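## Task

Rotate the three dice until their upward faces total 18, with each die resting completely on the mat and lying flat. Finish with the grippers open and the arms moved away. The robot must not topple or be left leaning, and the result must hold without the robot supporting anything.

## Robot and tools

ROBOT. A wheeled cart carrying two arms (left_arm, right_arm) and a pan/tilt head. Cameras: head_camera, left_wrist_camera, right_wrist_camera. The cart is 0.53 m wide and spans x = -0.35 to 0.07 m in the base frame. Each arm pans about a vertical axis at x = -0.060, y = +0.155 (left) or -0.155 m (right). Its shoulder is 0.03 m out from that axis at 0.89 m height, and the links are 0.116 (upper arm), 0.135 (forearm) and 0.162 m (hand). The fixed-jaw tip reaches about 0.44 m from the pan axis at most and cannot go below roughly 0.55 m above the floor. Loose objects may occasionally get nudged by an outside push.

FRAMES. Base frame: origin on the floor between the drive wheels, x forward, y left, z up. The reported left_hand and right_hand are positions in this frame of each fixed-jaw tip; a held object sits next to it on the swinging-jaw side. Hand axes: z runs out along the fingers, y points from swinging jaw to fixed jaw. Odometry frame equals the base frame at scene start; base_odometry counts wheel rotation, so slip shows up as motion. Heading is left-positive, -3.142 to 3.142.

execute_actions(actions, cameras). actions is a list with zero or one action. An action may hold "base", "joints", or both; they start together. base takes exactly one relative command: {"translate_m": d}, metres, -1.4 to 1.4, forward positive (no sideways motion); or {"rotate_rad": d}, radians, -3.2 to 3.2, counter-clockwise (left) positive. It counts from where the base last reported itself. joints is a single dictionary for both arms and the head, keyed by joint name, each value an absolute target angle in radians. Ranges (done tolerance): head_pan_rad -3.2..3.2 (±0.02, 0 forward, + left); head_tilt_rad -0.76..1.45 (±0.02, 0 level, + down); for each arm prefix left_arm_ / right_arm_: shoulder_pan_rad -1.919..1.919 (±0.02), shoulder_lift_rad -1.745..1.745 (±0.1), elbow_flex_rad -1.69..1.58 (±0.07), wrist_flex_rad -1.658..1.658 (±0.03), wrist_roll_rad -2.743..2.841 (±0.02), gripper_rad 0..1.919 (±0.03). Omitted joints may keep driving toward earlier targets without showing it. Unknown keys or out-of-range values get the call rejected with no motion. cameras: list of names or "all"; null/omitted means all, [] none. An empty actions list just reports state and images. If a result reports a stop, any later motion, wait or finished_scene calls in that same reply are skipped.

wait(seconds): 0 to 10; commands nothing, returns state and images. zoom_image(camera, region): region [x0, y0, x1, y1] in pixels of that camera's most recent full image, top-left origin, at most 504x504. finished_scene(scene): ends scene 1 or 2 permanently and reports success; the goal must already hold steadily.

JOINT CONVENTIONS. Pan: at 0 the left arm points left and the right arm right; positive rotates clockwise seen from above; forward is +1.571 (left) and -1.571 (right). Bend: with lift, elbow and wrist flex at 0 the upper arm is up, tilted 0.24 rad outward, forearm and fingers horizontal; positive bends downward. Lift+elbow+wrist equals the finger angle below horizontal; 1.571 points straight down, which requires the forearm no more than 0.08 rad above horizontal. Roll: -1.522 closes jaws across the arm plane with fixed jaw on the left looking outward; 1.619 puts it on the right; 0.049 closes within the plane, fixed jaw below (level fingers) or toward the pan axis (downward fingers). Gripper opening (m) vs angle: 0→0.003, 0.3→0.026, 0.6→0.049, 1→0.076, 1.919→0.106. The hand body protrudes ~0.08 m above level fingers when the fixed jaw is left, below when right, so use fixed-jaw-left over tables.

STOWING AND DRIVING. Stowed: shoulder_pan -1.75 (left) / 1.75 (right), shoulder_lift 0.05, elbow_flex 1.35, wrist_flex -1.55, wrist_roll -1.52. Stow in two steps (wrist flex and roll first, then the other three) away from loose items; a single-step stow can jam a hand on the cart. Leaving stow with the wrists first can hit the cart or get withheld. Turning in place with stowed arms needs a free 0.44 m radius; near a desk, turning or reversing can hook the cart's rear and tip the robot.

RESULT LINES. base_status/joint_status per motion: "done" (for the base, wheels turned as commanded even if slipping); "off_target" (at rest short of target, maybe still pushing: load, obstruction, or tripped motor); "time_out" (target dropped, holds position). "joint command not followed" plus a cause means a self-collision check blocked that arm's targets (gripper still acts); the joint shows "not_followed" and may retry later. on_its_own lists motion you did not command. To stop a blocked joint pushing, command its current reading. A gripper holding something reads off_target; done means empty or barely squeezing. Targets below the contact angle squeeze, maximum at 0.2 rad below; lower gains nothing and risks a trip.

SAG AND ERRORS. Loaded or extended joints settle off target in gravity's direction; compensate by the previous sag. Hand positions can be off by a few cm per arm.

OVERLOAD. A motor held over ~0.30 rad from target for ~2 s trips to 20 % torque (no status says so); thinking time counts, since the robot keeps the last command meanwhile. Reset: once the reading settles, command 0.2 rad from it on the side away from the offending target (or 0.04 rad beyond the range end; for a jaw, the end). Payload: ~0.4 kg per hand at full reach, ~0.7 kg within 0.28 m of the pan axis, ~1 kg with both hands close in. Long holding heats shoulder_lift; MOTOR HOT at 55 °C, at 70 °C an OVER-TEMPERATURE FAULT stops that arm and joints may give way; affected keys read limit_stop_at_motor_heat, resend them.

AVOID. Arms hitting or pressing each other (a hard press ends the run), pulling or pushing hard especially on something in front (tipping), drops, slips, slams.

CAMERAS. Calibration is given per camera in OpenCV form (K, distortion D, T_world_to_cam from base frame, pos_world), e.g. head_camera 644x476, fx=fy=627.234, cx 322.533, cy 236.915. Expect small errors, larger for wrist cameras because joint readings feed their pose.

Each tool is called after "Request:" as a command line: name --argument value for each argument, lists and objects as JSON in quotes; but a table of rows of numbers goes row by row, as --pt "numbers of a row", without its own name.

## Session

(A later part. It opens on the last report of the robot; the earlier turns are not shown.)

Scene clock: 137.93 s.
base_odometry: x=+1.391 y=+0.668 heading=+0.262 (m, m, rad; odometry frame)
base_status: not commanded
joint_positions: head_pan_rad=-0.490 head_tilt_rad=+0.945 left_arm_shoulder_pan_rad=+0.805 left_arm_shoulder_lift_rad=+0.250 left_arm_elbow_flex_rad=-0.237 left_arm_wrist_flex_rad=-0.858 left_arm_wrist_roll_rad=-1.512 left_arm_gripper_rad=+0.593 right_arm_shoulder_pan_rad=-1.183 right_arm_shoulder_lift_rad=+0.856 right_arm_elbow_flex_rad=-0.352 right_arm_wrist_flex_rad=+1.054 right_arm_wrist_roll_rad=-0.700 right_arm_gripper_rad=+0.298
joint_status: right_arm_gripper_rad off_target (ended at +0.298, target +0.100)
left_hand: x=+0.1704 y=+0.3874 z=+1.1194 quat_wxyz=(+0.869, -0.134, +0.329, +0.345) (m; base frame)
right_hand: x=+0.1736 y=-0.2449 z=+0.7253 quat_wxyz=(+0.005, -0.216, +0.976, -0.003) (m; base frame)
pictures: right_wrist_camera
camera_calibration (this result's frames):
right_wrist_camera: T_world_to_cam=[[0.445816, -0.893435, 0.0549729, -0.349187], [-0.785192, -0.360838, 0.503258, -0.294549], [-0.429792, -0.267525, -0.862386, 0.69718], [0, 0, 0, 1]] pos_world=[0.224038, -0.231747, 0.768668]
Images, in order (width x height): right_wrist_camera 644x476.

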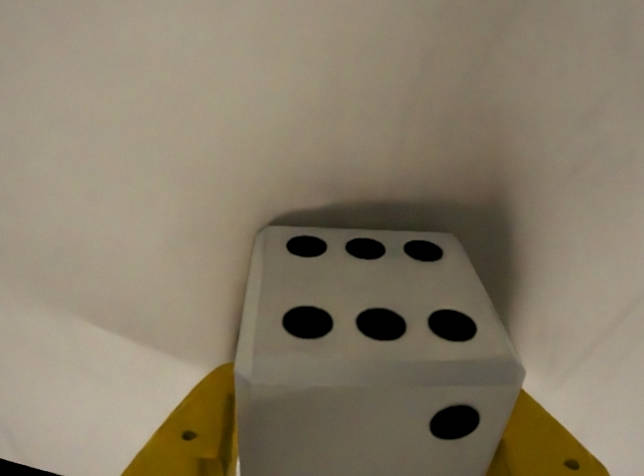

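Request:
execute_actions --actions '[{"joints":{"right_arm_shoulder_lift_rad":0.3,"right_arm_elbow_flex_rad":-0.2}}]' --cameras '[]'

Request:
execute_actions --actions '[{"base":{"translate_m":-0.05},"joints":{"right_arm_wrist_roll_rad":-1.52,"right_arm_wrist_flex_rad":0.0,"head_pan_rad":-0.05,"head_tilt_rad":0.85}}]' --cameras '[]'

Request:
execute_actions --actions '[{"joints":{"right_arm_shoulder_pan_rad":-1.8,"right_arm_shoulder_lift_rad":0.95,"right_arm_elbow_flex_rad":0.0,"right_arm_wrist_flex_rad":-0.73}}]' --cameras '[]'

Request:
execute_actions --actions '[{"joints":{"right_arm_shoulder_pan_rad":-1.84,"right_arm_shoulder_lift_rad":1.25,"right_arm_elbow_flex_rad":-0.22,"right_arm_wrist_flex_rad":-0.83}}]' --cameras '["head_camera","right_wrist_camera"]'

Scene clock: 150.73 s.
base_odometry: x=+1.391 y=+0.668 heading=+0.262 (m, m, rad; odometry frame)
base_status: not commanded
joint_positions: head_pan_rad=-0.490 head_tilt_rad=+0.945 left_arm_shoulder_pan_rad=+0.805 left_arm_shoulder_lift_rad=+0.250 left_arm_elbow_flex_rad=-0.237 left_arm_wrist_flex_rad=-0.858 left_arm_wrist_roll_rad=-1.512 left_arm_gripper_rad=+0.593 right_arm_shoulder_pan_rad=-1.183 right_arm_shoulder_lift_rad=+0.361 right_arm_elbow_flex_rad=-0.198 right_arm_wrist_flex_rad=+1.054 right_arm_wrist_roll_rad=-0.700 right_arm_gripper_rad=+0.297
joint_status: all done
left_hand: x=+0.1704 y=+0.3874 z=+1.1194 quat_wxyz=(+0.869, -0.134, +0.329, +0.345) (m; base frame)
right_hand: x=+0.2014 y=-0.2563 z=+0.8200 quat_wxyz=(+0.145, -0.212, +0.961, -0.100) (m; base frame)
pictures: none
No camera images: the call's "cameras" was empty. Leave "cameras" out to get every camera's image.

Scene clock: 152.20 s.
base_odometry: x=+1.343 y=+0.655 heading=+0.261 (m, m, rad; odometry frame)
base_status: done
joint_positions: head_pan_rad=-0.060 head_tilt_rad=+0.865 left_arm_shoulder_pan_rad=+0.803 left_arm_shoulder_lift_rad=+0.250 left_arm_elbow_flex_rad=-0.237 left_arm_wrist_flex_rad=-0.858 left_arm_wrist_roll_rad=-1.512 left_arm_gripper_rad=+0.593 right_arm_shoulder_pan_rad=-1.185 right_arm_shoulder_lift_rad=+0.361 right_arm_elbow_flex_rad=-0.195 right_arm_wrist_flex_rad=+0.018 right_arm_wrist_roll_rad=-1.510 right_arm_gripper_rad=+0.297
joint_status: all done
left_hand: x=+0.1701 y=+0.3878 z=+1.1194 quat_wxyz=(+0.869, -0.135, +0.329, +0.346) (m; base frame)
right_hand: x=+0.3024 y=-0.2940 z=+0.9427 quat_wxyz=(+0.627, +0.143, +0.755, -0.127) (m; base frame)
pictures: none
No camera images: the call's "cameras" was empty. Leave "cameras" out to get every camera's image.

Scene clock: 153.50 s.
base_odometry: x=+1.343 y=+0.655 heading=+0.261 (m, m, rad; odometry frame)
base_status: not commanded
joint_positions: head_pan_rad=-0.060 head_tilt_rad=+0.865 left_arm_shoulder_pan_rad=+0.803 left_arm_shoulder_lift_rad=+0.250 left_arm_elbow_flex_rad=-0.237 left_arm_wrist_flex_rad=-0.858 left_arm_wrist_roll_rad=-1.512 left_arm_gripper_rad=+0.593 right_arm_shoulder_pan_rad=-1.794 right_arm_shoulder_lift_rad=+0.968 right_arm_elbow_flex_rad=+0.003 right_arm_wrist_flex_rad=-0.713 right_arm_wrist_roll_rad=-1.510 right_arm_gripper_rad=+0.297
joint_status: all done
left_hand: x=+0.1701 y=+0.3878 z=+1.1194 quat_wxyz=(+0.869, -0.135, +0.329, +0.346) (m; base frame)
right_hand: x=+0.3036 y=-0.0647 z=+0.7849 quat_wxyz=(+0.607, -0.093, +0.787, +0.064) (m; base frame)
pictures: none
No camera images: the call's "cameras" was empty. Leave "cameras" out to get every camera's image.

Scene clock: 154.50 s.
base_odometry: x=+1.343 y=+0.655 heading=+0.261 (m, m, rad; odometry frame)
base_status: not commanded
joint_positions: head_pan_rad=-0.060 head_tilt_rad=+0.865 left_arm_shoulder_pan_rad=+0.803 left_arm_shoulder_lift_rad=+0.250 left_arm_elbow_flex_rad=-0.237 left_arm_wrist_flex_rad=-0.858 left_arm_wrist_roll_rad=-1.512 left_arm_gripper_rad=+0.593 right_arm_shoulder_pan_rad=-1.834 right_arm_shoulder_lift_rad=+1.269 right_arm_elbow_flex_rad=-0.187 right_arm_wrist_flex_rad=-0.812 right_arm_wrist_roll_rad=-1.510 right_arm_gripper_rad=+0.297
joint_status: all done
left_hand: x=+0.1701 y=+0.3878 z=+1.1194 quat_wxyz=(+0.869, -0.135, +0.329, +0.346) (m; base frame)
right_hand: x=+0.2942 y=-0.0517 z=+0.7411 quat_wxyz=(+0.601, -0.109, +0.788, +0.076) (m; base frame)
pictures: head_camera, right_wrist_camera
camera_calibration (this result's frames):
head_camera: T_world_to_cam=[[-0.000438912, -0.999858, -0.0168715, 0.0158808], [-0.751396, 0.0114624, -0.659752, 0.765544], [0.659851, 0.0123876, -0.751294, 0.886682], [0, 0, 0, 1]] pos_world=[-0.00984462, -0.00388027, 1.1715]
right_wrist_camera: T_world_to_cam=[[0.226607, -0.972613, 0.0517105, -0.168376], [-0.692696, -0.198258, -0.693445, 0.729953], [0.684706, 0.12132, -0.718651, 0.400014], [0, 0, 0, 1]] pos_world=[0.269899, -0.0675754, 0.80236]
Images, in order (width x height): head_camera 644x476, right_wrist_camera 644x476.

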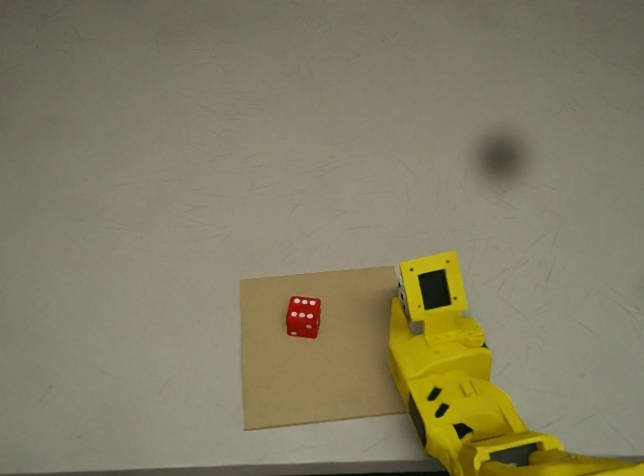

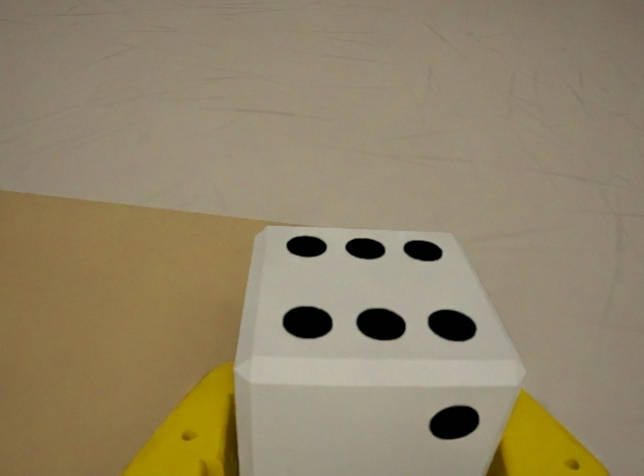

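Request:
execute_actions --actions '[{"base":{"translate_m":-0.025},"joints":{"right_arm_shoulder_pan_rad":-1.915}}]' --cameras '[]'

Request:
execute_actions --actions '[{"base":{"rotate_rad":0.06}}]' --cameras '["head_camera","right_wrist_camera"]'

Scene clock: 162.03 s.
base_odometry: x=+1.318 y=+0.648 heading=+0.261 (m, m, rad; odometry frame)
base_status: done
joint_positions: head_pan_rad=-0.060 head_tilt_rad=+0.865 left_arm_shoulder_pan_rad=+0.803 left_arm_shoulder_lift_rad=+0.250 left_arm_elbow_flex_rad=-0.237 left_arm_wrist_flex_rad=-0.858 left_arm_wrist_roll_rad=-1.512 left_arm_gripper_rad=+0.593 right_arm_shoulder_pan_rad=-1.909 right_arm_shoulder_lift_rad=+1.269 right_arm_elbow_flex_rad=-0.190 right_arm_wrist_flex_rad=-0.812 right_arm_wrist_roll_rad=-1.510 right_arm_gripper_rad=+0.297
joint_status: all done
left_hand: x=+0.1701 y=+0.3878 z=+1.1194 quat_wxyz=(+0.869, -0.135, +0.329, +0.346) (m; base frame)
right_hand: x=+0.2859 y=-0.0253 z=+0.7418 quat_wxyz=(+0.599, -0.139, +0.783, +0.098) (m; base frame)
pictures: none
No camera images: the call's "cameras" was empty. Leave "cameras" out to get every camera's image.

Scene clock: 162.73 s.
base_odometry: x=+1.318 y=+0.648 heading=+0.321 (m, m, rad; odometry frame)
base_status: done
joint_positions: head_pan_rad=-0.060 head_tilt_rad=+0.865 left_arm_shoulder_pan_rad=+0.802 left_arm_shoulder_lift_rad=+0.250 left_arm_elbow_flex_rad=-0.237 left_arm_wrist_flex_rad=-0.858 left_arm_wrist_roll_rad=-1.512 left_arm_gripper_rad=+0.593 right_arm_shoulder_pan_rad=-1.909 right_arm_shoulder_lift_rad=+1.269 right_arm_elbow_flex_rad=-0.190 right_arm_wrist_flex_rad=-0.812 right_arm_wrist_roll_rad=-1.510 right_arm_gripper_rad=+0.297
joint_status: not commanded
left_hand: x=+0.1697 y=+0.3881 z=+1.1194 quat_wxyz=(+0.868, -0.135, +0.329, +0.346) (m; base frame)
right_hand: x=+0.2859 y=-0.0253 z=+0.7418 quat_wxyz=(+0.599, -0.139, +0.783, +0.098) (m; base frame)
pictures: head_camera, right_wrist_camera
camera_calibration (this result's frames):
head_camera: T_world_to_cam=[[-0.000345585, -0.999858, -0.0168666, 0.0158796], [-0.751343, 0.0113901, -0.659813, 0.765618], [0.659912, 0.0124446, -0.75124, 0.886623], [0, 0, 0, 1]] pos_world=[-0.00984594, -0.00387675, 1.1715]
right_wrist_camera: T_world_to_cam=[[0.298855, -0.952902, 0.0516064, -0.160869], [-0.673842, -0.249009, -0.695652, 0.724894], [0.675739, 0.173125, -0.716523, 0.405267], [0, 0, 0, 1]] pos_world=[0.262686, -0.042949, 0.802959]
Images, in order (width x height): head_camera 644x476, right_wrist_camera 644x476.

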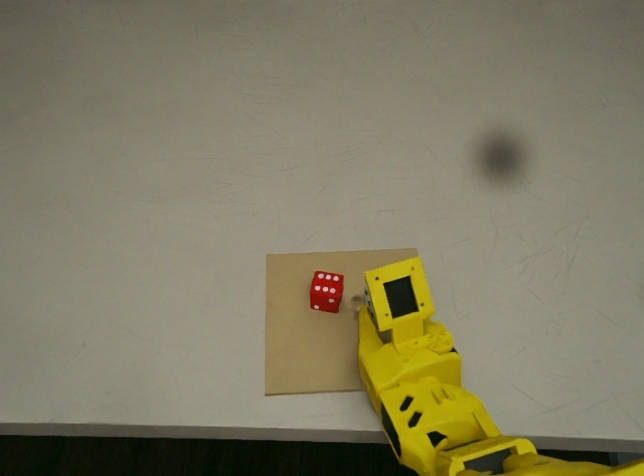

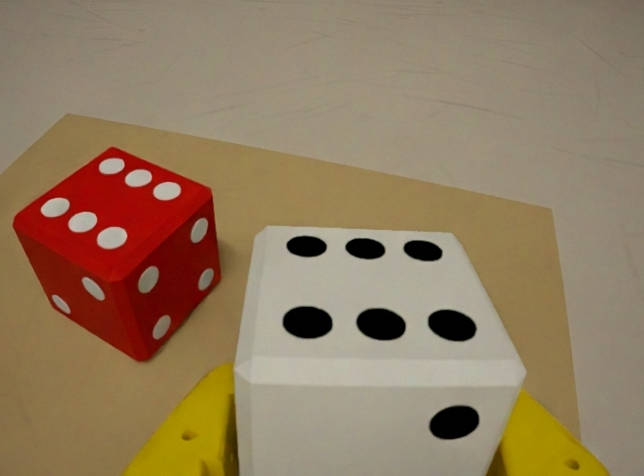

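Inside now. Lower, release.

Request:
execute_actions --actions '[{"joints":{"right_arm_shoulder_lift_rad":1.315}}]' --cameras '[]'

Request:
execute_actions --actions '[{"joints":{"right_arm_gripper_rad":0.6}}]' --cameras '["right_wrist_camera"]'

Request:
execute_actions --actions '[{"base":{"translate_m":-0.08}}]' --cameras '[]'

Request:
execute_actions --actions '[{"joints":{"right_arm_shoulder_lift_rad":0.2,"right_arm_shoulder_pan_rad":-0.6,"head_pan_rad":0.3,"head_tilt_rad":0.7}}]' --cameras '["head_camera"]'

Scene clock: 168.80 s.
base_odometry: x=+1.318 y=+0.648 heading=+0.321 (m, m, rad; odometry frame)
base_status: not commanded
joint_positions: head_pan_rad=-0.060 head_tilt_rad=+0.865 left_arm_shoulder_pan_rad=+0.802 left_arm_shoulder_lift_rad=+0.250 left_arm_elbow_flex_rad=-0.237 left_arm_wrist_flex_rad=-0.858 left_arm_wrist_roll_rad=-1.512 left_arm_gripper_rad=+0.593 right_arm_shoulder_pan_rad=-1.909 right_arm_shoulder_lift_rad=+1.321 right_arm_elbow_flex_rad=-0.198 right_arm_wrist_flex_rad=-0.820 right_arm_wrist_roll_rad=-1.510 right_arm_gripper_rad=+0.297
joint_status: all done
left_hand: x=+0.1697 y=+0.3881 z=+1.1194 quat_wxyz=(+0.868, -0.135, +0.329, +0.346) (m; base frame)
right_hand: x=+0.2795 y=-0.0275 z=+0.7271 quat_wxyz=(+0.584, -0.140, +0.793, +0.096) (m; base frame)
pictures: none
No camera images: the call's "cameras" was empty. Leave "cameras" out to get every camera's image.

Scene clock: 169.60 s.
base_odometry: x=+1.318 y=+0.648 heading=+0.321 (m, m, rad; odometry frame)
base_status: not commanded
joint_positions: head_pan_rad=-0.060 head_tilt_rad=+0.865 left_arm_shoulder_pan_rad=+0.802 left_arm_shoulder_lift_rad=+0.250 left_arm_elbow_flex_rad=-0.237 left_arm_wrist_flex_rad=-0.858 left_arm_wrist_roll_rad=-1.512 left_arm_gripper_rad=+0.593 right_arm_shoulder_pan_rad=-1.909 right_arm_shoulder_lift_rad=+1.321 right_arm_elbow_flex_rad=-0.198 right_arm_wrist_flex_rad=-0.820 right_arm_wrist_roll_rad=-1.510 right_arm_gripper_rad=+0.591
joint_status: all done
left_hand: x=+0.1697 y=+0.3881 z=+1.1194 quat_wxyz=(+0.868, -0.135, +0.329, +0.346) (m; base frame)
right_hand: x=+0.2795 y=-0.0275 z=+0.7271 quat_wxyz=(+0.584, -0.140, +0.793, +0.096) (m; base frame)
pictures: right_wrist_camera
camera_calibration (this result's frames):
right_wrist_camera: T_world_to_cam=[[0.300669, -0.952265, 0.0528225, -0.161716], [-0.697539, -0.257337, -0.668743, 0.696711], [0.650413, 0.164225, -0.741615, 0.42453], [0, 0, 0, 1]] pos_world=[0.258487, -0.0444248, 0.7893]
Images, in order (width x height): right_wrist_camera 644x476.

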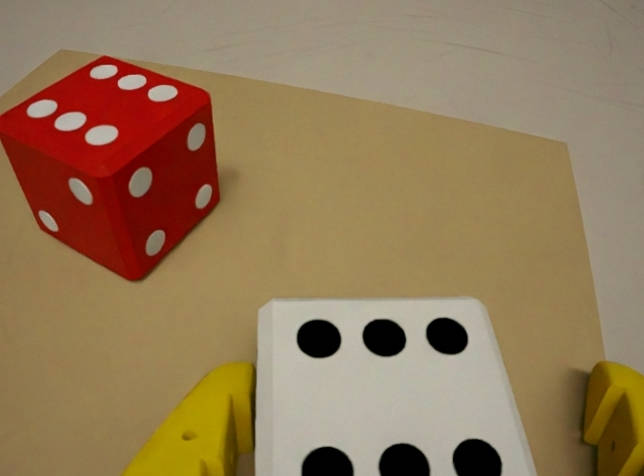

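Scene clock: 170.77 s.
base_odometry: x=+1.243 y=+0.623 heading=+0.325 (m, m, rad; odometry frame)
base_status: done
joint_positions: head_pan_rad=-0.060 head_tilt_rad=+0.865 left_arm_shoulder_pan_rad=+0.802 left_arm_shoulder_lift_rad=+0.250 left_arm_elbow_flex_rad=-0.237 left_arm_wrist_flex_rad=-0.858 left_arm_wrist_roll_rad=-1.512 left_arm_gripper_rad=+0.593 right_arm_shoulder_pan_rad=-1.909 right_arm_shoulder_lift_rad=+1.330 right_arm_elbow_flex_rad=-0.200 right_arm_wrist_flex_rad=-0.820 right_arm_wrist_roll_rad=-1.510 right_arm_gripper_rad=+0.592
joint_status: not commanded
left_hand: x=+0.1697 y=+0.3881 z=+1.1194 quat_wxyz=(+0.868, -0.135, +0.329, +0.346) (m; base frame)
right_hand: x=+0.2783 y=-0.0279 z=+0.7244 quat_wxyz=(+0.581, -0.141, +0.796, +0.095) (m; base frame)
pictures: none
No camera images: the call's "cameras" was empty. Leave "cameras" out to get every camera's image.

Scene clock: 172.43 s.
base_odometry: x=+1.243 y=+0.623 heading=+0.325 (m, m, rad; odometry frame)
base_status: not commanded
joint_positions: head_pan_rad=+0.290 head_tilt_rad=+0.714 left_arm_shoulder_pan_rad=+0.802 left_arm_shoulder_lift_rad=+0.250 left_arm_elbow_flex_rad=-0.237 left_arm_wrist_flex_rad=-0.858 left_arm_wrist_roll_rad=-1.512 left_arm_gripper_rad=+0.593 right_arm_shoulder_pan_rad=-0.608 right_arm_shoulder_lift_rad=+0.260 right_arm_elbow_flex_rad=-0.200 right_arm_wrist_flex_rad=-0.820 right_arm_wrist_roll_rad=-1.510 right_arm_gripper_rad=+0.592
joint_status: all done
left_hand: x=+0.1697 y=+0.3881 z=+1.1194 quat_wxyz=(+0.868, -0.135, +0.329, +0.346) (m; base frame)
right_hand: x=+0.1393 y=-0.4280 z=+1.1031 quat_wxyz=(+0.812, +0.180, +0.351, -0.431) (m; base frame)
pictures: head_camera
camera_calibration (this result's frames):
head_camera: T_world_to_cam=[[0.344209, -0.938861, -0.0077756, 0.0216099], [-0.60706, -0.216229, -0.764672, 0.893091], [0.716239, 0.267927, -0.644373, 0.766266], [0, 0, 0, 1]] pos_world=[-0.0141087, 0.00809796, 1.17685]
Images, in order (width x height): head_camera 644x476.

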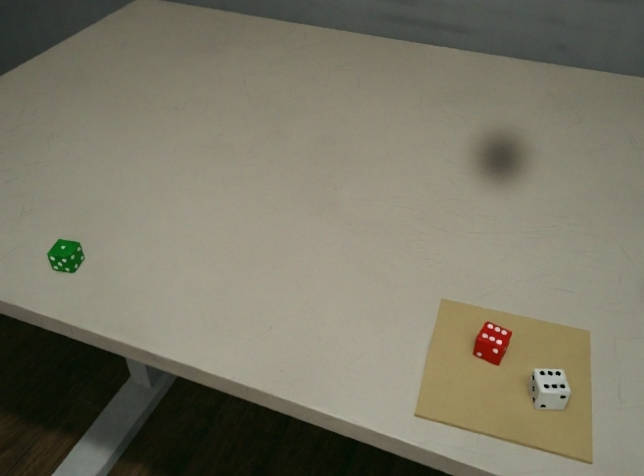

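Request:
execute_actions --actions '[{"base":{"translate_m":-0.35},"joints":{"right_arm_elbow_flex_rad":0.8,"right_arm_shoulder_lift_rad":0.0,"right_arm_shoulder_pan_rad":-1.2,"left_arm_shoulder_pan_rad":1.3}}]' --cameras '[]'

Request:
execute_actions --actions '[{"base":{"rotate_rad":0.636}}]' --cameras '[]'

Request:
execute_actions --actions '[{"base":{"translate_m":0.45}}]' --cameras '[]'

Request:
execute_actions --actions '[{"base":{"rotate_rad":-0.7},"joints":{"head_pan_rad":0.15,"head_tilt_rad":0.85}}]' --cameras '["head_camera"]'

Scene clock: 189.20 s.
base_odometry: x=+0.911 y=+0.510 heading=+0.328 (m, m, rad; odometry frame)
base_status: done
joint_positions: head_pan_rad=+0.290 head_tilt_rad=+0.714 left_arm_shoulder_pan_rad=+1.294 left_arm_shoulder_lift_rad=+0.250 left_arm_elbow_flex_rad=-0.237 left_arm_wrist_flex_rad=-0.858 left_arm_wrist_roll_rad=-1.512 left_arm_gripper_rad=+0.593 right_arm_shoulder_pan_rad=-1.192 right_arm_shoulder_lift_rad=+0.046 right_arm_elbow_flex_rad=+0.802 right_arm_wrist_flex_rad=-0.820 right_arm_wrist_roll_rad=-1.510 right_arm_gripper_rad=+0.592
joint_status: all done
left_hand: x=+0.2526 y=+0.2518 z=+1.1194 quat_wxyz=(+0.927, -0.051, +0.352, +0.124) (m; base frame)
right_hand: x=+0.2376 y=-0.2650 z=+0.9025 quat_wxyz=(+0.684, +0.130, +0.705, -0.135) (m; base frame)
pictures: none
No camera images: the call's "cameras" was empty. Leave "cameras" out to get every camera's image.

Scene clock: 190.73 s.
base_odometry: x=+0.911 y=+0.510 heading=+0.963 (m, m, rad; odometry frame)
base_status: done
joint_positions: head_pan_rad=+0.290 head_tilt_rad=+0.714 left_arm_shoulder_pan_rad=+1.297 left_arm_shoulder_lift_rad=+0.250 left_arm_elbow_flex_rad=-0.237 left_arm_wrist_flex_rad=-0.858 left_arm_wrist_roll_rad=-1.512 left_arm_gripper_rad=+0.593 right_arm_shoulder_pan_rad=-1.194 right_arm_shoulder_lift_rad=+0.046 right_arm_elbow_flex_rad=+0.802 right_arm_wrist_flex_rad=-0.820 right_arm_wrist_roll_rad=-1.510 right_arm_gripper_rad=+0.592
joint_status: not commanded
left_hand: x=+0.2529 y=+0.2509 z=+1.1194 quat_wxyz=(+0.927, -0.050, +0.352, +0.123) (m; base frame)
right_hand: x=+0.2377 y=-0.2645 z=+0.9025 quat_wxyz=(+0.684, +0.130, +0.705, -0.135) (m; base frame)
pictures: none
No camera images: the call's "cameras" was empty. Leave "cameras" out to get every camera's image.

Scene clock: 193.90 s.
base_odometry: x=+1.167 y=+0.880 heading=+0.965 (m, m, rad; odometry frame)
base_status: done
joint_positions: head_pan_rad=+0.290 head_tilt_rad=+0.714 left_arm_shoulder_pan_rad=+1.297 left_arm_shoulder_lift_rad=+0.250 left_arm_elbow_flex_rad=-0.237 left_arm_wrist_flex_rad=-0.858 left_arm_wrist_roll_rad=-1.512 left_arm_gripper_rad=+0.593 right_arm_shoulder_pan_rad=-1.194 right_arm_shoulder_lift_rad=+0.046 right_arm_elbow_flex_rad=+0.802 right_arm_wrist_flex_rad=-0.820 right_arm_wrist_roll_rad=-1.510 right_arm_gripper_rad=+0.592
joint_status: not commanded
left_hand: x=+0.2529 y=+0.2509 z=+1.1194 quat_wxyz=(+0.927, -0.050, +0.352, +0.123) (m; base frame)
right_hand: x=+0.2377 y=-0.2645 z=+0.9025 quat_wxyz=(+0.684, +0.130, +0.705, -0.135) (m; base frame)
pictures: none
No camera images: the call's "cameras" was empty. Leave "cameras" out to get every camera's image.

Scene clock: 195.47 s.
base_odometry: x=+1.166 y=+0.880 heading=+0.266 (m, m, rad; odometry frame)
base_status: done
joint_positions: head_pan_rad=+0.160 head_tilt_rad=+0.845 left_arm_shoulder_pan_rad=+1.297 left_arm_shoulder_lift_rad=+0.250 left_arm_elbow_flex_rad=-0.237 left_arm_wrist_flex_rad=-0.858 left_arm_wrist_roll_rad=-1.512 left_arm_gripper_rad=+0.593 right_arm_shoulder_pan_rad=-1.194 right_arm_shoulder_lift_rad=+0.046 right_arm_elbow_flex_rad=+0.802 right_arm_wrist_flex_rad=-0.820 right_arm_wrist_roll_rad=-1.510 right_arm_gripper_rad=+0.592
joint_status: all done
left_hand: x=+0.2529 y=+0.2509 z=+1.1194 quat_wxyz=(+0.927, -0.050, +0.352, +0.123) (m; base frame)
right_hand: x=+0.2377 y=-0.2645 z=+0.9025 quat_wxyz=(+0.684, +0.130, +0.705, -0.135) (m; base frame)
pictures: head_camera
camera_calibration (this result's frames):
head_camera: T_world_to_cam=[[0.218038, -0.975814, -0.0156844, 0.024783], [-0.722693, -0.150638, -0.674554, 0.783931], [0.655877, 0.158413, -0.738059, 0.871262], [0, 0, 0, 1]] pos_world=[-0.0103029, 0.00425358, 1.17223]
Images, in order (width x height): head_camera 644x476.

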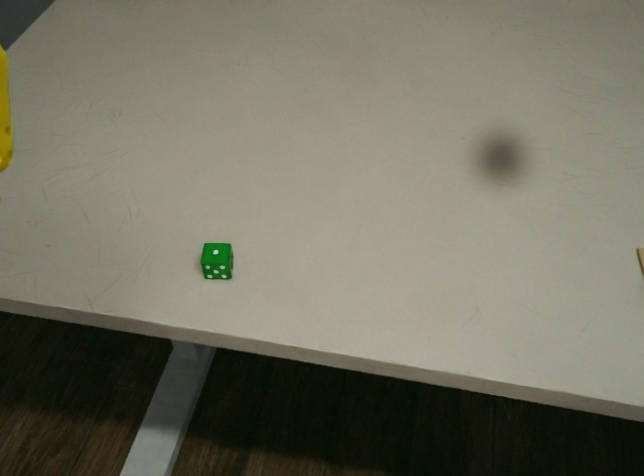

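Request:
execute_actions --actions '[{"base":{"translate_m":0.15},"joints":{"left_arm_shoulder_pan_rad":1.35,"left_arm_shoulder_lift_rad":0.4,"left_arm_elbow_flex_rad":-0.17,"left_arm_wrist_flex_rad":1.28,"left_arm_wrist_roll_rad":-1.52,"left_arm_gripper_rad":0.8,"head_tilt_rad":0.95}}]' --cameras '["left_wrist_camera"]'

Scene clock: 206.37 s.
base_odometry: x=+1.311 y=+0.919 heading=+0.264 (m, m, rad; odometry frame)
base_status: done
joint_positions: head_pan_rad=+0.160 head_tilt_rad=+0.945 left_arm_shoulder_pan_rad=+1.343 left_arm_shoulder_lift_rad=+0.420 left_arm_elbow_flex_rad=-0.165 left_arm_wrist_flex_rad=+1.275 left_arm_wrist_roll_rad=-1.513 left_arm_gripper_rad=+0.793 right_arm_shoulder_pan_rad=-1.194 right_arm_shoulder_lift_rad=+0.046 right_arm_elbow_flex_rad=+0.802 right_arm_wrist_flex_rad=-0.820 right_arm_wrist_roll_rad=-1.510 right_arm_gripper_rad=+0.592
joint_status: all done
left_hand: x=+0.1721 y=+0.2167 z=+0.7959 quat_wxyz=(+0.020, -0.118, +0.993, +0.002) (m; base frame)
right_hand: x=+0.2377 y=-0.2645 z=+0.9025 quat_wxyz=(+0.684, +0.130, +0.705, -0.135) (m; base frame)
pictures: left_wrist_camera
camera_calibration (this result's frames):
left_wrist_camera: T_world_to_cam=[[0.266116, -0.963582, 0.0262923, 0.135544], [-0.841144, -0.218807, 0.49457, -0.178489], [-0.470806, -0.153728, -0.86874, 0.871258], [0, 0, 0, 1]] pos_world=[0.223988, 0.22549, 0.841608]
Images, in order (width x height): left_wrist_camera 644x476.

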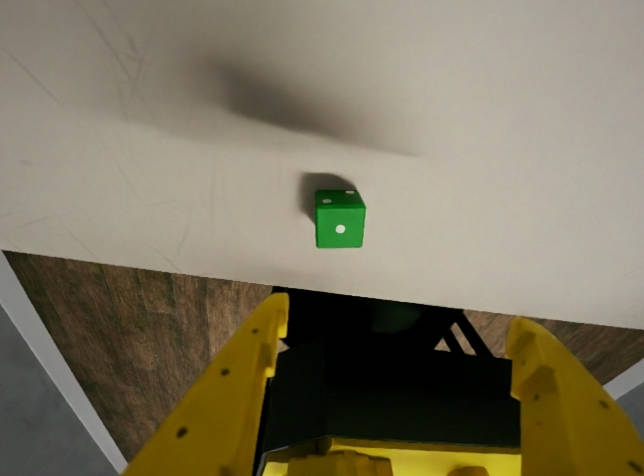

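Aligned. Descend.

Request:
execute_actions --actions '[{"joints":{"left_arm_shoulder_lift_rad":0.66,"left_arm_wrist_flex_rad":1.12}}]' --cameras '["left_wrist_camera"]'

Scene clock: 210.90 s.
base_odometry: x=+1.311 y=+0.919 heading=+0.264 (m, m, rad; odometry frame)
base_status: not commanded
joint_positions: head_pan_rad=+0.160 head_tilt_rad=+0.945 left_arm_shoulder_pan_rad=+1.343 left_arm_shoulder_lift_rad=+0.677 left_arm_elbow_flex_rad=-0.165 left_arm_wrist_flex_rad=+1.126 left_arm_wrist_roll_rad=-1.513 left_arm_gripper_rad=+0.793 right_arm_shoulder_pan_rad=-1.194 right_arm_shoulder_lift_rad=+0.046 right_arm_elbow_flex_rad=+0.802 right_arm_wrist_flex_rad=-0.820 right_arm_wrist_roll_rad=-1.510 right_arm_gripper_rad=+0.592
joint_status: all done
left_hand: x=+0.1642 y=+0.2149 z=+0.7426 quat_wxyz=(-0.033, -0.118, +0.992, -0.004) (m; base frame)
right_hand: x=+0.2377 y=-0.2645 z=+0.9025 quat_wxyz=(+0.684, +0.130, +0.705, -0.135) (m; base frame)
pictures: left_wrist_camera
camera_calibration (this result's frames):
left_wrist_camera: T_world_to_cam=[[0.268626, -0.963001, 0.0216627, 0.140184], [-0.784633, -0.205715, 0.584836, -0.238271], [-0.558741, -0.1741, -0.810862, 0.7968], [0, 0, 0, 1]] pos_world=[0.220593, 0.224704, 0.782407]
Images, in order (width x height): left_wrist_camera 644x476.

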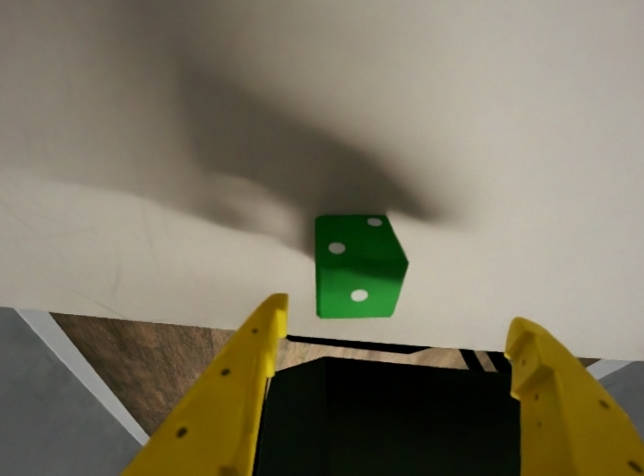

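Request:
execute_actions --actions '[{"joints":{"left_arm_shoulder_lift_rad":0.745,"left_arm_wrist_flex_rad":1.04}}]' --cameras '["left_wrist_camera"]'

Request:
execute_actions --actions '[{"joints":{"left_arm_gripper_rad":0.1}}]' --cameras '["left_wrist_camera"]'

Scene clock: 215.27 s.
base_odometry: x=+1.311 y=+0.919 heading=+0.264 (m, m, rad; odometry frame)
base_status: not commanded
joint_positions: head_pan_rad=+0.160 head_tilt_rad=+0.945 left_arm_shoulder_pan_rad=+1.343 left_arm_shoulder_lift_rad=+0.763 left_arm_elbow_flex_rad=-0.165 left_arm_wrist_flex_rad=+1.046 left_arm_wrist_roll_rad=-1.513 left_arm_gripper_rad=+0.793 right_arm_shoulder_pan_rad=-1.194 right_arm_shoulder_lift_rad=+0.046 right_arm_elbow_flex_rad=+0.802 right_arm_wrist_flex_rad=-0.820 right_arm_wrist_roll_rad=-1.510 right_arm_gripper_rad=+0.592
joint_status: all done
left_hand: x=+0.1632 y=+0.2146 z=+0.7244 quat_wxyz=(-0.036, -0.118, +0.992, -0.004) (m; base frame)
right_hand: x=+0.2377 y=-0.2645 z=+0.9025 quat_wxyz=(+0.684, +0.130, +0.705, -0.135) (m; base frame)
pictures: left_wrist_camera
camera_calibration (this result's frames):
left_wrist_camera: T_world_to_cam=[[0.268755, -0.962971, 0.0213901, 0.140793], [-0.781122, -0.204902, 0.5898, -0.2328], [-0.563577, -0.17522, -0.807266, 0.779878], [0, 0, 0, 1]] pos_world=[0.219838, 0.224529, 0.763863]
Images, in order (width x height): left_wrist_camera 644x476.

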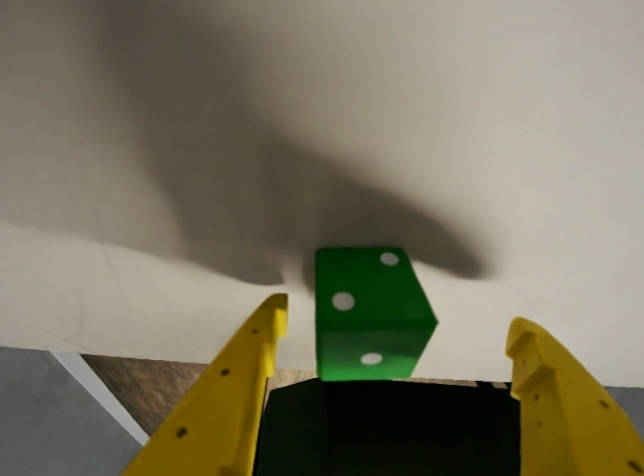

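Scene clock: 216.17 s.
base_odometry: x=+1.311 y=+0.919 heading=+0.264 (m, m, rad; odometry frame)
base_status: not commanded
joint_positions: head_pan_rad=+0.160 head_tilt_rad=+0.945 left_arm_shoulder_pan_rad=+1.343 left_arm_shoulder_lift_rad=+0.763 left_arm_elbow_flex_rad=-0.165 left_arm_wrist_flex_rad=+1.046 left_arm_wrist_roll_rad=-1.513 left_arm_gripper_rad=+0.296 right_arm_shoulder_pan_rad=-1.194 right_arm_shoulder_lift_rad=+0.046 right_arm_elbow_flex_rad=+0.802 right_arm_wrist_flex_rad=-0.820 right_arm_wrist_roll_rad=-1.510 right_arm_gripper_rad=+0.592
joint_status: left_arm_gripper_rad off_target (ended at +0.296, target +0.100)
left_hand: x=+0.1632 y=+0.2146 z=+0.7244 quat_wxyz=(-0.036, -0.118, +0.992, -0.004) (m; base frame)
right_hand: x=+0.2377 y=-0.2645 z=+0.9025 quat_wxyz=(+0.684, +0.130, +0.705, -0.135) (m; base frame)
pictures: left_wrist_camera
camera_calibration (this result's frames):
left_wrist_camera: T_world_to_cam=[[0.268755, -0.962971, 0.0213901, 0.140793], [-0.781122, -0.204902, 0.5898, -0.2328], [-0.563577, -0.17522, -0.807266, 0.779878], [0, 0, 0, 1]] pos_world=[0.219838, 0.224529, 0.763863]
Images, in order (width x height): left_wrist_camera 644x476.

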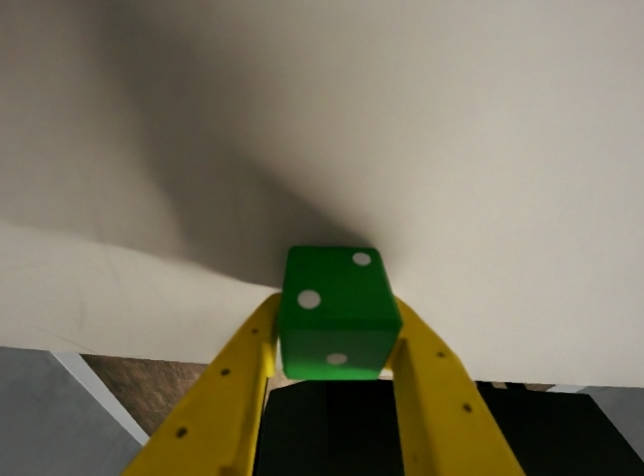

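Request:
execute_actions --actions '[{"joints":{"left_arm_shoulder_lift_rad":0.3}}]' --cameras '[]'

Request:
execute_actions --actions '[{"base":{"translate_m":-0.115},"joints":{"left_arm_wrist_flex_rad":0.2}}]' --cameras '[]'

Request:
execute_actions --actions '[{"joints":{"left_arm_shoulder_lift_rad":0.9,"left_arm_elbow_flex_rad":0.0,"left_arm_wrist_flex_rad":-0.7}}]' --cameras '[]'

Request:
execute_actions --actions '[{"joints":{"left_arm_shoulder_lift_rad":1.3,"left_arm_elbow_flex_rad":-0.25,"left_arm_wrist_flex_rad":-0.86,"head_tilt_rad":0.85,"head_pan_rad":0.4}}]' --cameras '["head_camera","left_wrist_camera"]'

Scene clock: 226.97 s.
base_odometry: x=+1.311 y=+0.919 heading=+0.264 (m, m, rad; odometry frame)
base_status: not commanded
joint_positions: head_pan_rad=+0.160 head_tilt_rad=+0.945 left_arm_shoulder_pan_rad=+1.343 left_arm_shoulder_lift_rad=+0.355 left_arm_elbow_flex_rad=-0.165 left_arm_wrist_flex_rad=+1.046 left_arm_wrist_roll_rad=-1.513 left_arm_gripper_rad=+0.296 right_arm_shoulder_pan_rad=-1.194 right_arm_shoulder_lift_rad=+0.046 right_arm_elbow_flex_rad=+0.802 right_arm_wrist_flex_rad=-0.820 right_arm_wrist_roll_rad=-1.510 right_arm_gripper_rad=+0.592
joint_status: all done
left_hand: x=+0.2127 y=+0.2261 z=+0.8178 quat_wxyz=(+0.166, -0.116, +0.979, +0.018) (m; base frame)
right_hand: x=+0.2377 y=-0.2645 z=+0.9025 quat_wxyz=(+0.684, +0.130, +0.705, -0.135) (m; base frame)
pictures: none
No camera images: the call's "cameras" was empty. Leave "cameras" out to get every camera's image.

Scene clock: 228.47 s.
base_odometry: x=+1.200 y=+0.889 heading=+0.261 (m, m, rad; odometry frame)
base_status: done
joint_positions: head_pan_rad=+0.160 head_tilt_rad=+0.945 left_arm_shoulder_pan_rad=+1.345 left_arm_shoulder_lift_rad=+0.355 left_arm_elbow_flex_rad=-0.165 left_arm_wrist_flex_rad=+0.215 left_arm_wrist_roll_rad=-1.513 left_arm_gripper_rad=+0.296 right_arm_shoulder_pan_rad=-1.194 right_arm_shoulder_lift_rad=+0.046 right_arm_elbow_flex_rad=+0.802 right_arm_wrist_flex_rad=-0.820 right_arm_wrist_roll_rad=-1.510 right_arm_gripper_rad=+0.592
joint_status: all done
left_hand: x=+0.3054 y=+0.2470 z=+0.9061 quat_wxyz=(+0.548, -0.098, +0.829, +0.060) (m; base frame)
right_hand: x=+0.2377 y=-0.2645 z=+0.9025 quat_wxyz=(+0.684, +0.130, +0.705, -0.135) (m; base frame)
pictures: none
No camera images: the call's "cameras" was empty. Leave "cameras" out to get every camera's image.

Scene clock: 229.87 s.
base_odometry: x=+1.200 y=+0.889 heading=+0.261 (m, m, rad; odometry frame)
base_status: not commanded
joint_positions: head_pan_rad=+0.160 head_tilt_rad=+0.945 left_arm_shoulder_pan_rad=+1.345 left_arm_shoulder_lift_rad=+0.924 left_arm_elbow_flex_rad=+0.004 left_arm_wrist_flex_rad=-0.684 left_arm_wrist_roll_rad=-1.513 left_arm_gripper_rad=+0.296 right_arm_shoulder_pan_rad=-1.194 right_arm_shoulder_lift_rad=+0.046 right_arm_elbow_flex_rad=+0.802 right_arm_wrist_flex_rad=-0.820 right_arm_wrist_roll_rad=-1.510 right_arm_gripper_rad=+0.592
joint_status: all done
left_hand: x=+0.3066 y=+0.2472 z=+0.7958 quat_wxyz=(+0.613, -0.092, +0.782, +0.067) (m; base frame)
right_hand: x=+0.2377 y=-0.2645 z=+0.9025 quat_wxyz=(+0.684, +0.130, +0.705, -0.135) (m; base frame)
pictures: none
No camera images: the call's "cameras" was empty. Leave "cameras" out to get every camera's image.

Scene clock: 230.93 s.
base_odometry: x=+1.200 y=+0.889 heading=+0.261 (m, m, rad; odometry frame)
base_status: not commanded
joint_positions: head_pan_rad=+0.390 head_tilt_rad=+0.865 left_arm_shoulder_pan_rad=+1.345 left_arm_shoulder_lift_rad=+1.324 left_arm_elbow_flex_rad=-0.219 left_arm_wrist_flex_rad=-0.845 left_arm_wrist_roll_rad=-1.513 left_arm_gripper_rad=+0.296 right_arm_shoulder_pan_rad=-1.194 right_arm_shoulder_lift_rad=+0.046 right_arm_elbow_flex_rad=+0.802 right_arm_wrist_flex_rad=-0.820 right_arm_wrist_roll_rad=-1.510 right_arm_gripper_rad=+0.592
joint_status: all done
left_hand: x=+0.2956 y=+0.2447 z=+0.7346 quat_wxyz=(+0.606, -0.093, +0.787, +0.066) (m; base frame)
right_hand: x=+0.2377 y=-0.2645 z=+0.9025 quat_wxyz=(+0.684, +0.130, +0.705, -0.135) (m; base frame)
pictures: head_camera, left_wrist_camera
camera_calibration (this result's frames):
head_camera: T_world_to_cam=[[0.434499, -0.900514, -0.0168802, 0.036333], [-0.68167, -0.316541, -0.659642, 0.768695], [0.588673, 0.29812, -0.751391, 0.883448], [0, 0, 0, 1]] pos_world=[-0.0118529, 0.0126682, 1.17149]
left_wrist_camera: T_world_to_cam=[[0.211502, -0.976213, 0.047697, 0.134811], [-0.705884, -0.186323, -0.683383, 0.779239], [0.676014, 0.110868, -0.728501, 0.373742], [0, 0, 0, 1]] pos_world=[0.268885, 0.235358, 0.79836]
Images, in order (width x height): head_camera 644x476, left_wrist_camera 644x476.

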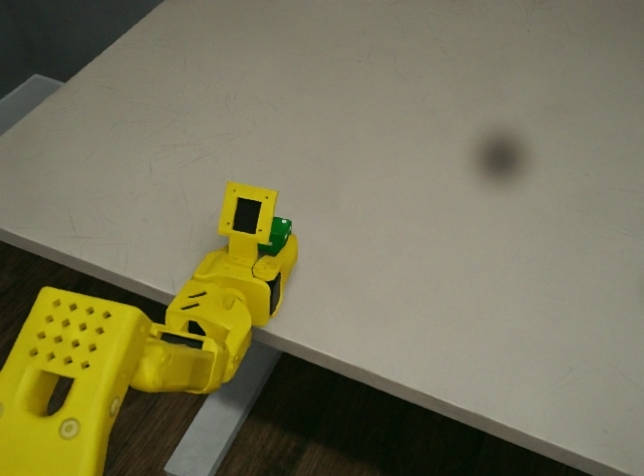

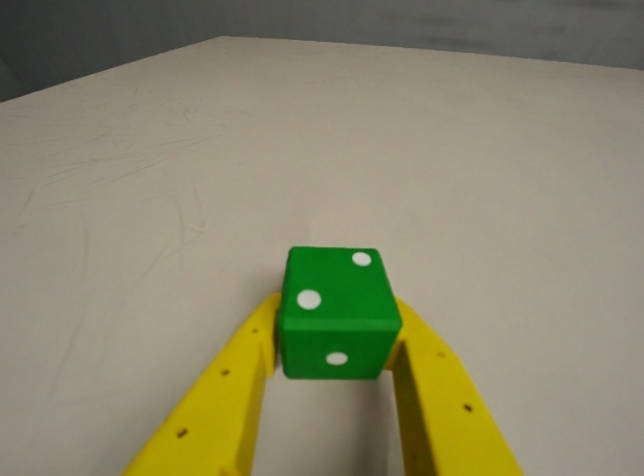

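Request:
execute_actions --actions '[{"joints":{"left_arm_shoulder_lift_rad":1.33}}]' --cameras '[]'

Request:
execute_actions --actions '[{"joints":{"left_arm_gripper_rad":0.7}}]' --cameras '["left_wrist_camera"]'

Request:
execute_actions --actions '[{"base":{"translate_m":-0.05}}]' --cameras '[]'

Request:
execute_actions --actions '[{"joints":{"left_arm_shoulder_lift_rad":0.3}}]' --cameras '["head_camera"]'

Scene clock: 235.97 s.
base_odometry: x=+1.200 y=+0.889 heading=+0.261 (m, m, rad; odometry frame)
base_status: not commanded
joint_positions: head_pan_rad=+0.390 head_tilt_rad=+0.865 left_arm_shoulder_pan_rad=+1.345 left_arm_shoulder_lift_rad=+1.353 left_arm_elbow_flex_rad=-0.220 left_arm_wrist_flex_rad=-0.845 left_arm_wrist_roll_rad=-1.513 left_arm_gripper_rad=+0.296 right_arm_shoulder_pan_rad=-1.194 right_arm_shoulder_lift_rad=+0.046 right_arm_elbow_flex_rad=+0.802 right_arm_wrist_flex_rad=-0.820 right_arm_wrist_roll_rad=-1.510 right_arm_gripper_rad=+0.592
joint_status: all done
left_hand: x=+0.2912 y=+0.2437 z=+0.7252 quat_wxyz=(+0.595, -0.094, +0.796, +0.065) (m; base frame)
right_hand: x=+0.2377 y=-0.2645 z=+0.9025 quat_wxyz=(+0.684, +0.130, +0.705, -0.135) (m; base frame)
pictures: none
No camera images: the call's "cameras" was empty. Leave "cameras" out to get every camera's image.

Scene clock: 236.80 s.
base_odometry: x=+1.200 y=+0.889 heading=+0.261 (m, m, rad; odometry frame)
base_status: not commanded
joint_positions: head_pan_rad=+0.390 head_tilt_rad=+0.865 left_arm_shoulder_pan_rad=+1.345 left_arm_shoulder_lift_rad=+1.353 left_arm_elbow_flex_rad=-0.222 left_arm_wrist_flex_rad=-0.845 left_arm_wrist_roll_rad=-1.513 left_arm_gripper_rad=+0.692 right_arm_shoulder_pan_rad=-1.194 right_arm_shoulder_lift_rad=+0.046 right_arm_elbow_flex_rad=+0.802 right_arm_wrist_flex_rad=-0.820 right_arm_wrist_roll_rad=-1.510 right_arm_gripper_rad=+0.592
joint_status: all done
left_hand: x=+0.2914 y=+0.2438 z=+0.7255 quat_wxyz=(+0.596, -0.094, +0.795, +0.065) (m; base frame)
right_hand: x=+0.2377 y=-0.2645 z=+0.9025 quat_wxyz=(+0.684, +0.130, +0.705, -0.135) (m; base frame)
pictures: left_wrist_camera
camera_calibration (this result's frames):
left_wrist_camera: T_world_to_cam=[[0.212718, -0.975933, 0.0480129, 0.134537], [-0.723008, -0.190262, -0.664124, 0.761896], [0.657276, 0.106557, -0.746079, 0.389326], [0, 0, 0, 1]] pos_world=[0.266344, 0.234774, 0.790002]
Images, in order (width x height): left_wrist_camera 644x476.

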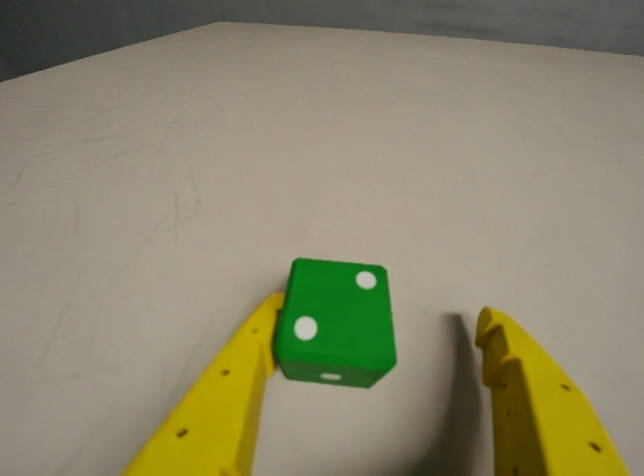

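Scene clock: 237.73 s.
base_odometry: x=+1.152 y=+0.876 heading=+0.260 (m, m, rad; odometry frame)
base_status: done
joint_positions: head_pan_rad=+0.390 head_tilt_rad=+0.865 left_arm_shoulder_pan_rad=+1.345 left_arm_shoulder_lift_rad=+1.353 left_arm_elbow_flex_rad=-0.223 left_arm_wrist_flex_rad=-0.847 left_arm_wrist_roll_rad=-1.513 left_arm_gripper_rad=+0.693 right_arm_shoulder_pan_rad=-1.194 right_arm_shoulder_lift_rad=+0.046 right_arm_elbow_flex_rad=+0.802 right_arm_wrist_flex_rad=-0.820 right_arm_wrist_roll_rad=-1.510 right_arm_gripper_rad=+0.592
joint_status: not commanded
left_hand: x=+0.2917 y=+0.2438 z=+0.7261 quat_wxyz=(+0.597, -0.094, +0.794, +0.065) (m; base frame)
right_hand: x=+0.2377 y=-0.2645 z=+0.9025 quat_wxyz=(+0.684, +0.130, +0.705, -0.135) (m; base frame)
pictures: none
No camera images: the call's "cameras" was empty. Leave "cameras" out to get every camera's image.

Scene clock: 239.13 s.
base_odometry: x=+1.152 y=+0.876 heading=+0.260 (m, m, rad; odometry frame)
base_status: not commanded
joint_positions: head_pan_rad=+0.390 head_tilt_rad=+0.865 left_arm_shoulder_pan_rad=+1.345 left_arm_shoulder_lift_rad=+0.355 left_arm_elbow_flex_rad=-0.223 left_arm_wrist_flex_rad=-0.849 left_arm_wrist_roll_rad=-1.513 left_arm_gripper_rad=+0.693 right_arm_shoulder_pan_rad=-1.194 right_arm_shoulder_lift_rad=+0.046 right_arm_elbow_flex_rad=+0.802 right_arm_wrist_flex_rad=-0.820 right_arm_wrist_roll_rad=-1.510 right_arm_gripper_rad=+0.592
joint_status: all done
left_hand: x=+0.2807 y=+0.2413 z=+1.0826 quat_wxyz=(+0.905, -0.048, +0.411, +0.099) (m; base frame)
right_hand: x=+0.2377 y=-0.2645 z=+0.9025 quat_wxyz=(+0.684, +0.130, +0.705, -0.135) (m; base frame)
pictures: head_camera
camera_calibration (this result's frames):
head_camera: T_world_to_cam=[[0.434644, -0.900444, -0.0168706, 0.0363287], [-0.681522, -0.316609, -0.659763, 0.768841], [0.588738, 0.29826, -0.751284, 0.883329], [0, 0, 0, 1]] pos_world=[-0.0118579, 0.0126725, 1.1715]
Images, in order (width x height): head_camera 644x476.

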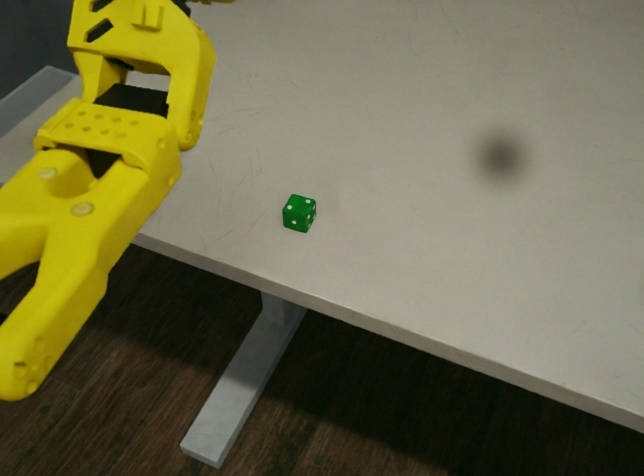

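Request:
execute_actions --actions '[{"base":{"translate_m":0.16},"joints":{"left_arm_shoulder_pan_rad":1.235,"left_arm_shoulder_lift_rad":0.45,"left_arm_elbow_flex_rad":-0.2,"left_arm_wrist_flex_rad":1.25,"left_arm_wrist_roll_rad":-1.63,"left_arm_gripper_rad":0.8}}]' --cameras '["left_wrist_camera"]'

Scene clock: 253.23 s.
base_odometry: x=+1.306 y=+0.918 heading=+0.264 (m, m, rad; odometry frame)
base_status: done
joint_positions: head_pan_rad=+0.390 head_tilt_rad=+0.865 left_arm_shoulder_pan_rad=+1.239 left_arm_shoulder_lift_rad=+0.471 left_arm_elbow_flex_rad=-0.196 left_arm_wrist_flex_rad=+1.244 left_arm_wrist_roll_rad=-1.622 left_arm_gripper_rad=+0.793 right_arm_shoulder_pan_rad=-1.194 right_arm_shoulder_lift_rad=+0.046 right_arm_elbow_flex_rad=+0.802 right_arm_wrist_flex_rad=-0.820 right_arm_wrist_roll_rad=-1.510 right_arm_gripper_rad=+0.592
joint_status: all done
left_hand: x=+0.1705 y=+0.2426 z=+0.7896 quat_wxyz=(+0.025, -0.116, +0.993, +0.006) (m; base frame)
right_hand: x=+0.2377 y=-0.2645 z=+0.9025 quat_wxyz=(+0.684, +0.130, +0.705, -0.135) (m; base frame)
pictures: left_wrist_camera
camera_calibration (this result's frames):
left_wrist_camera: T_world_to_cam=[[0.261576, -0.964951, 0.0211396, 0.166278], [-0.846496, -0.218833, 0.485341, -0.162809], [-0.463704, -0.144848, -0.874069, 0.869948], [0, 0, 0, 1]] pos_world=[0.222087, 0.250833, 0.835898]
Images, in order (width x height): left_wrist_camera 644x476.

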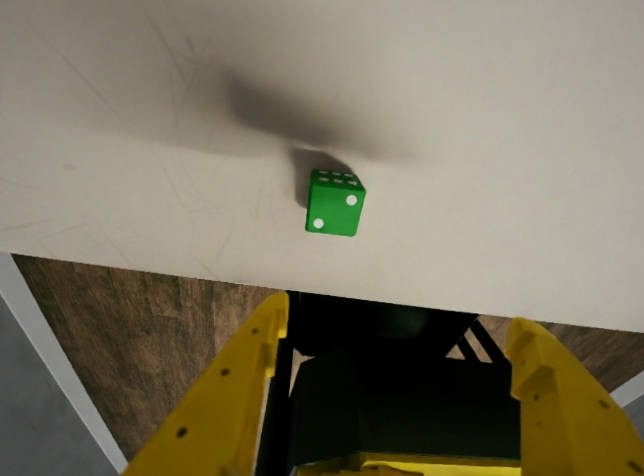

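Request:
execute_actions --actions '[{"joints":{"left_arm_shoulder_pan_rad":1.215,"left_arm_shoulder_lift_rad":0.68,"left_arm_wrist_flex_rad":1.07,"left_arm_wrist_roll_rad":-1.73}}]' --cameras '["left_wrist_camera"]'

Scene clock: 257.33 s.
base_odometry: x=+1.306 y=+0.918 heading=+0.264 (m, m, rad; odometry frame)
base_status: not commanded
joint_positions: head_pan_rad=+0.390 head_tilt_rad=+0.865 left_arm_shoulder_pan_rad=+1.222 left_arm_shoulder_lift_rad=+0.698 left_arm_elbow_flex_rad=-0.196 left_arm_wrist_flex_rad=+1.077 left_arm_wrist_roll_rad=-1.722 left_arm_gripper_rad=+0.793 right_arm_shoulder_pan_rad=-1.194 right_arm_shoulder_lift_rad=+0.046 right_arm_elbow_flex_rad=+0.802 right_arm_wrist_flex_rad=-0.820 right_arm_wrist_roll_rad=-1.510 right_arm_gripper_rad=+0.592
joint_status: all done
left_hand: x=+0.1676 y=+0.2459 z=+0.7413 quat_wxyz=(-0.004, -0.074, +0.997, -0.001) (m; base frame)
right_hand: x=+0.2377 y=-0.2645 z=+0.9025 quat_wxyz=(+0.684, +0.130, +0.705, -0.135) (m; base frame)
pictures: left_wrist_camera
camera_calibration (this result's frames):
left_wrist_camera: T_world_to_cam=[[0.182178, -0.982923, 0.0259436, 0.185376], [-0.832197, -0.140081, 0.536493, -0.2008], [-0.523697, -0.119327, -0.843506, 0.807932], [0, 0, 0, 1]] pos_world=[0.222235, 0.25049, 0.784415]
Images, in order (width x height): left_wrist_camera 644x476.

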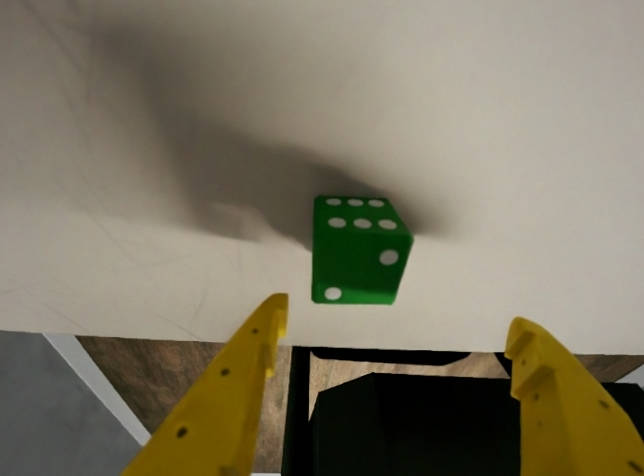

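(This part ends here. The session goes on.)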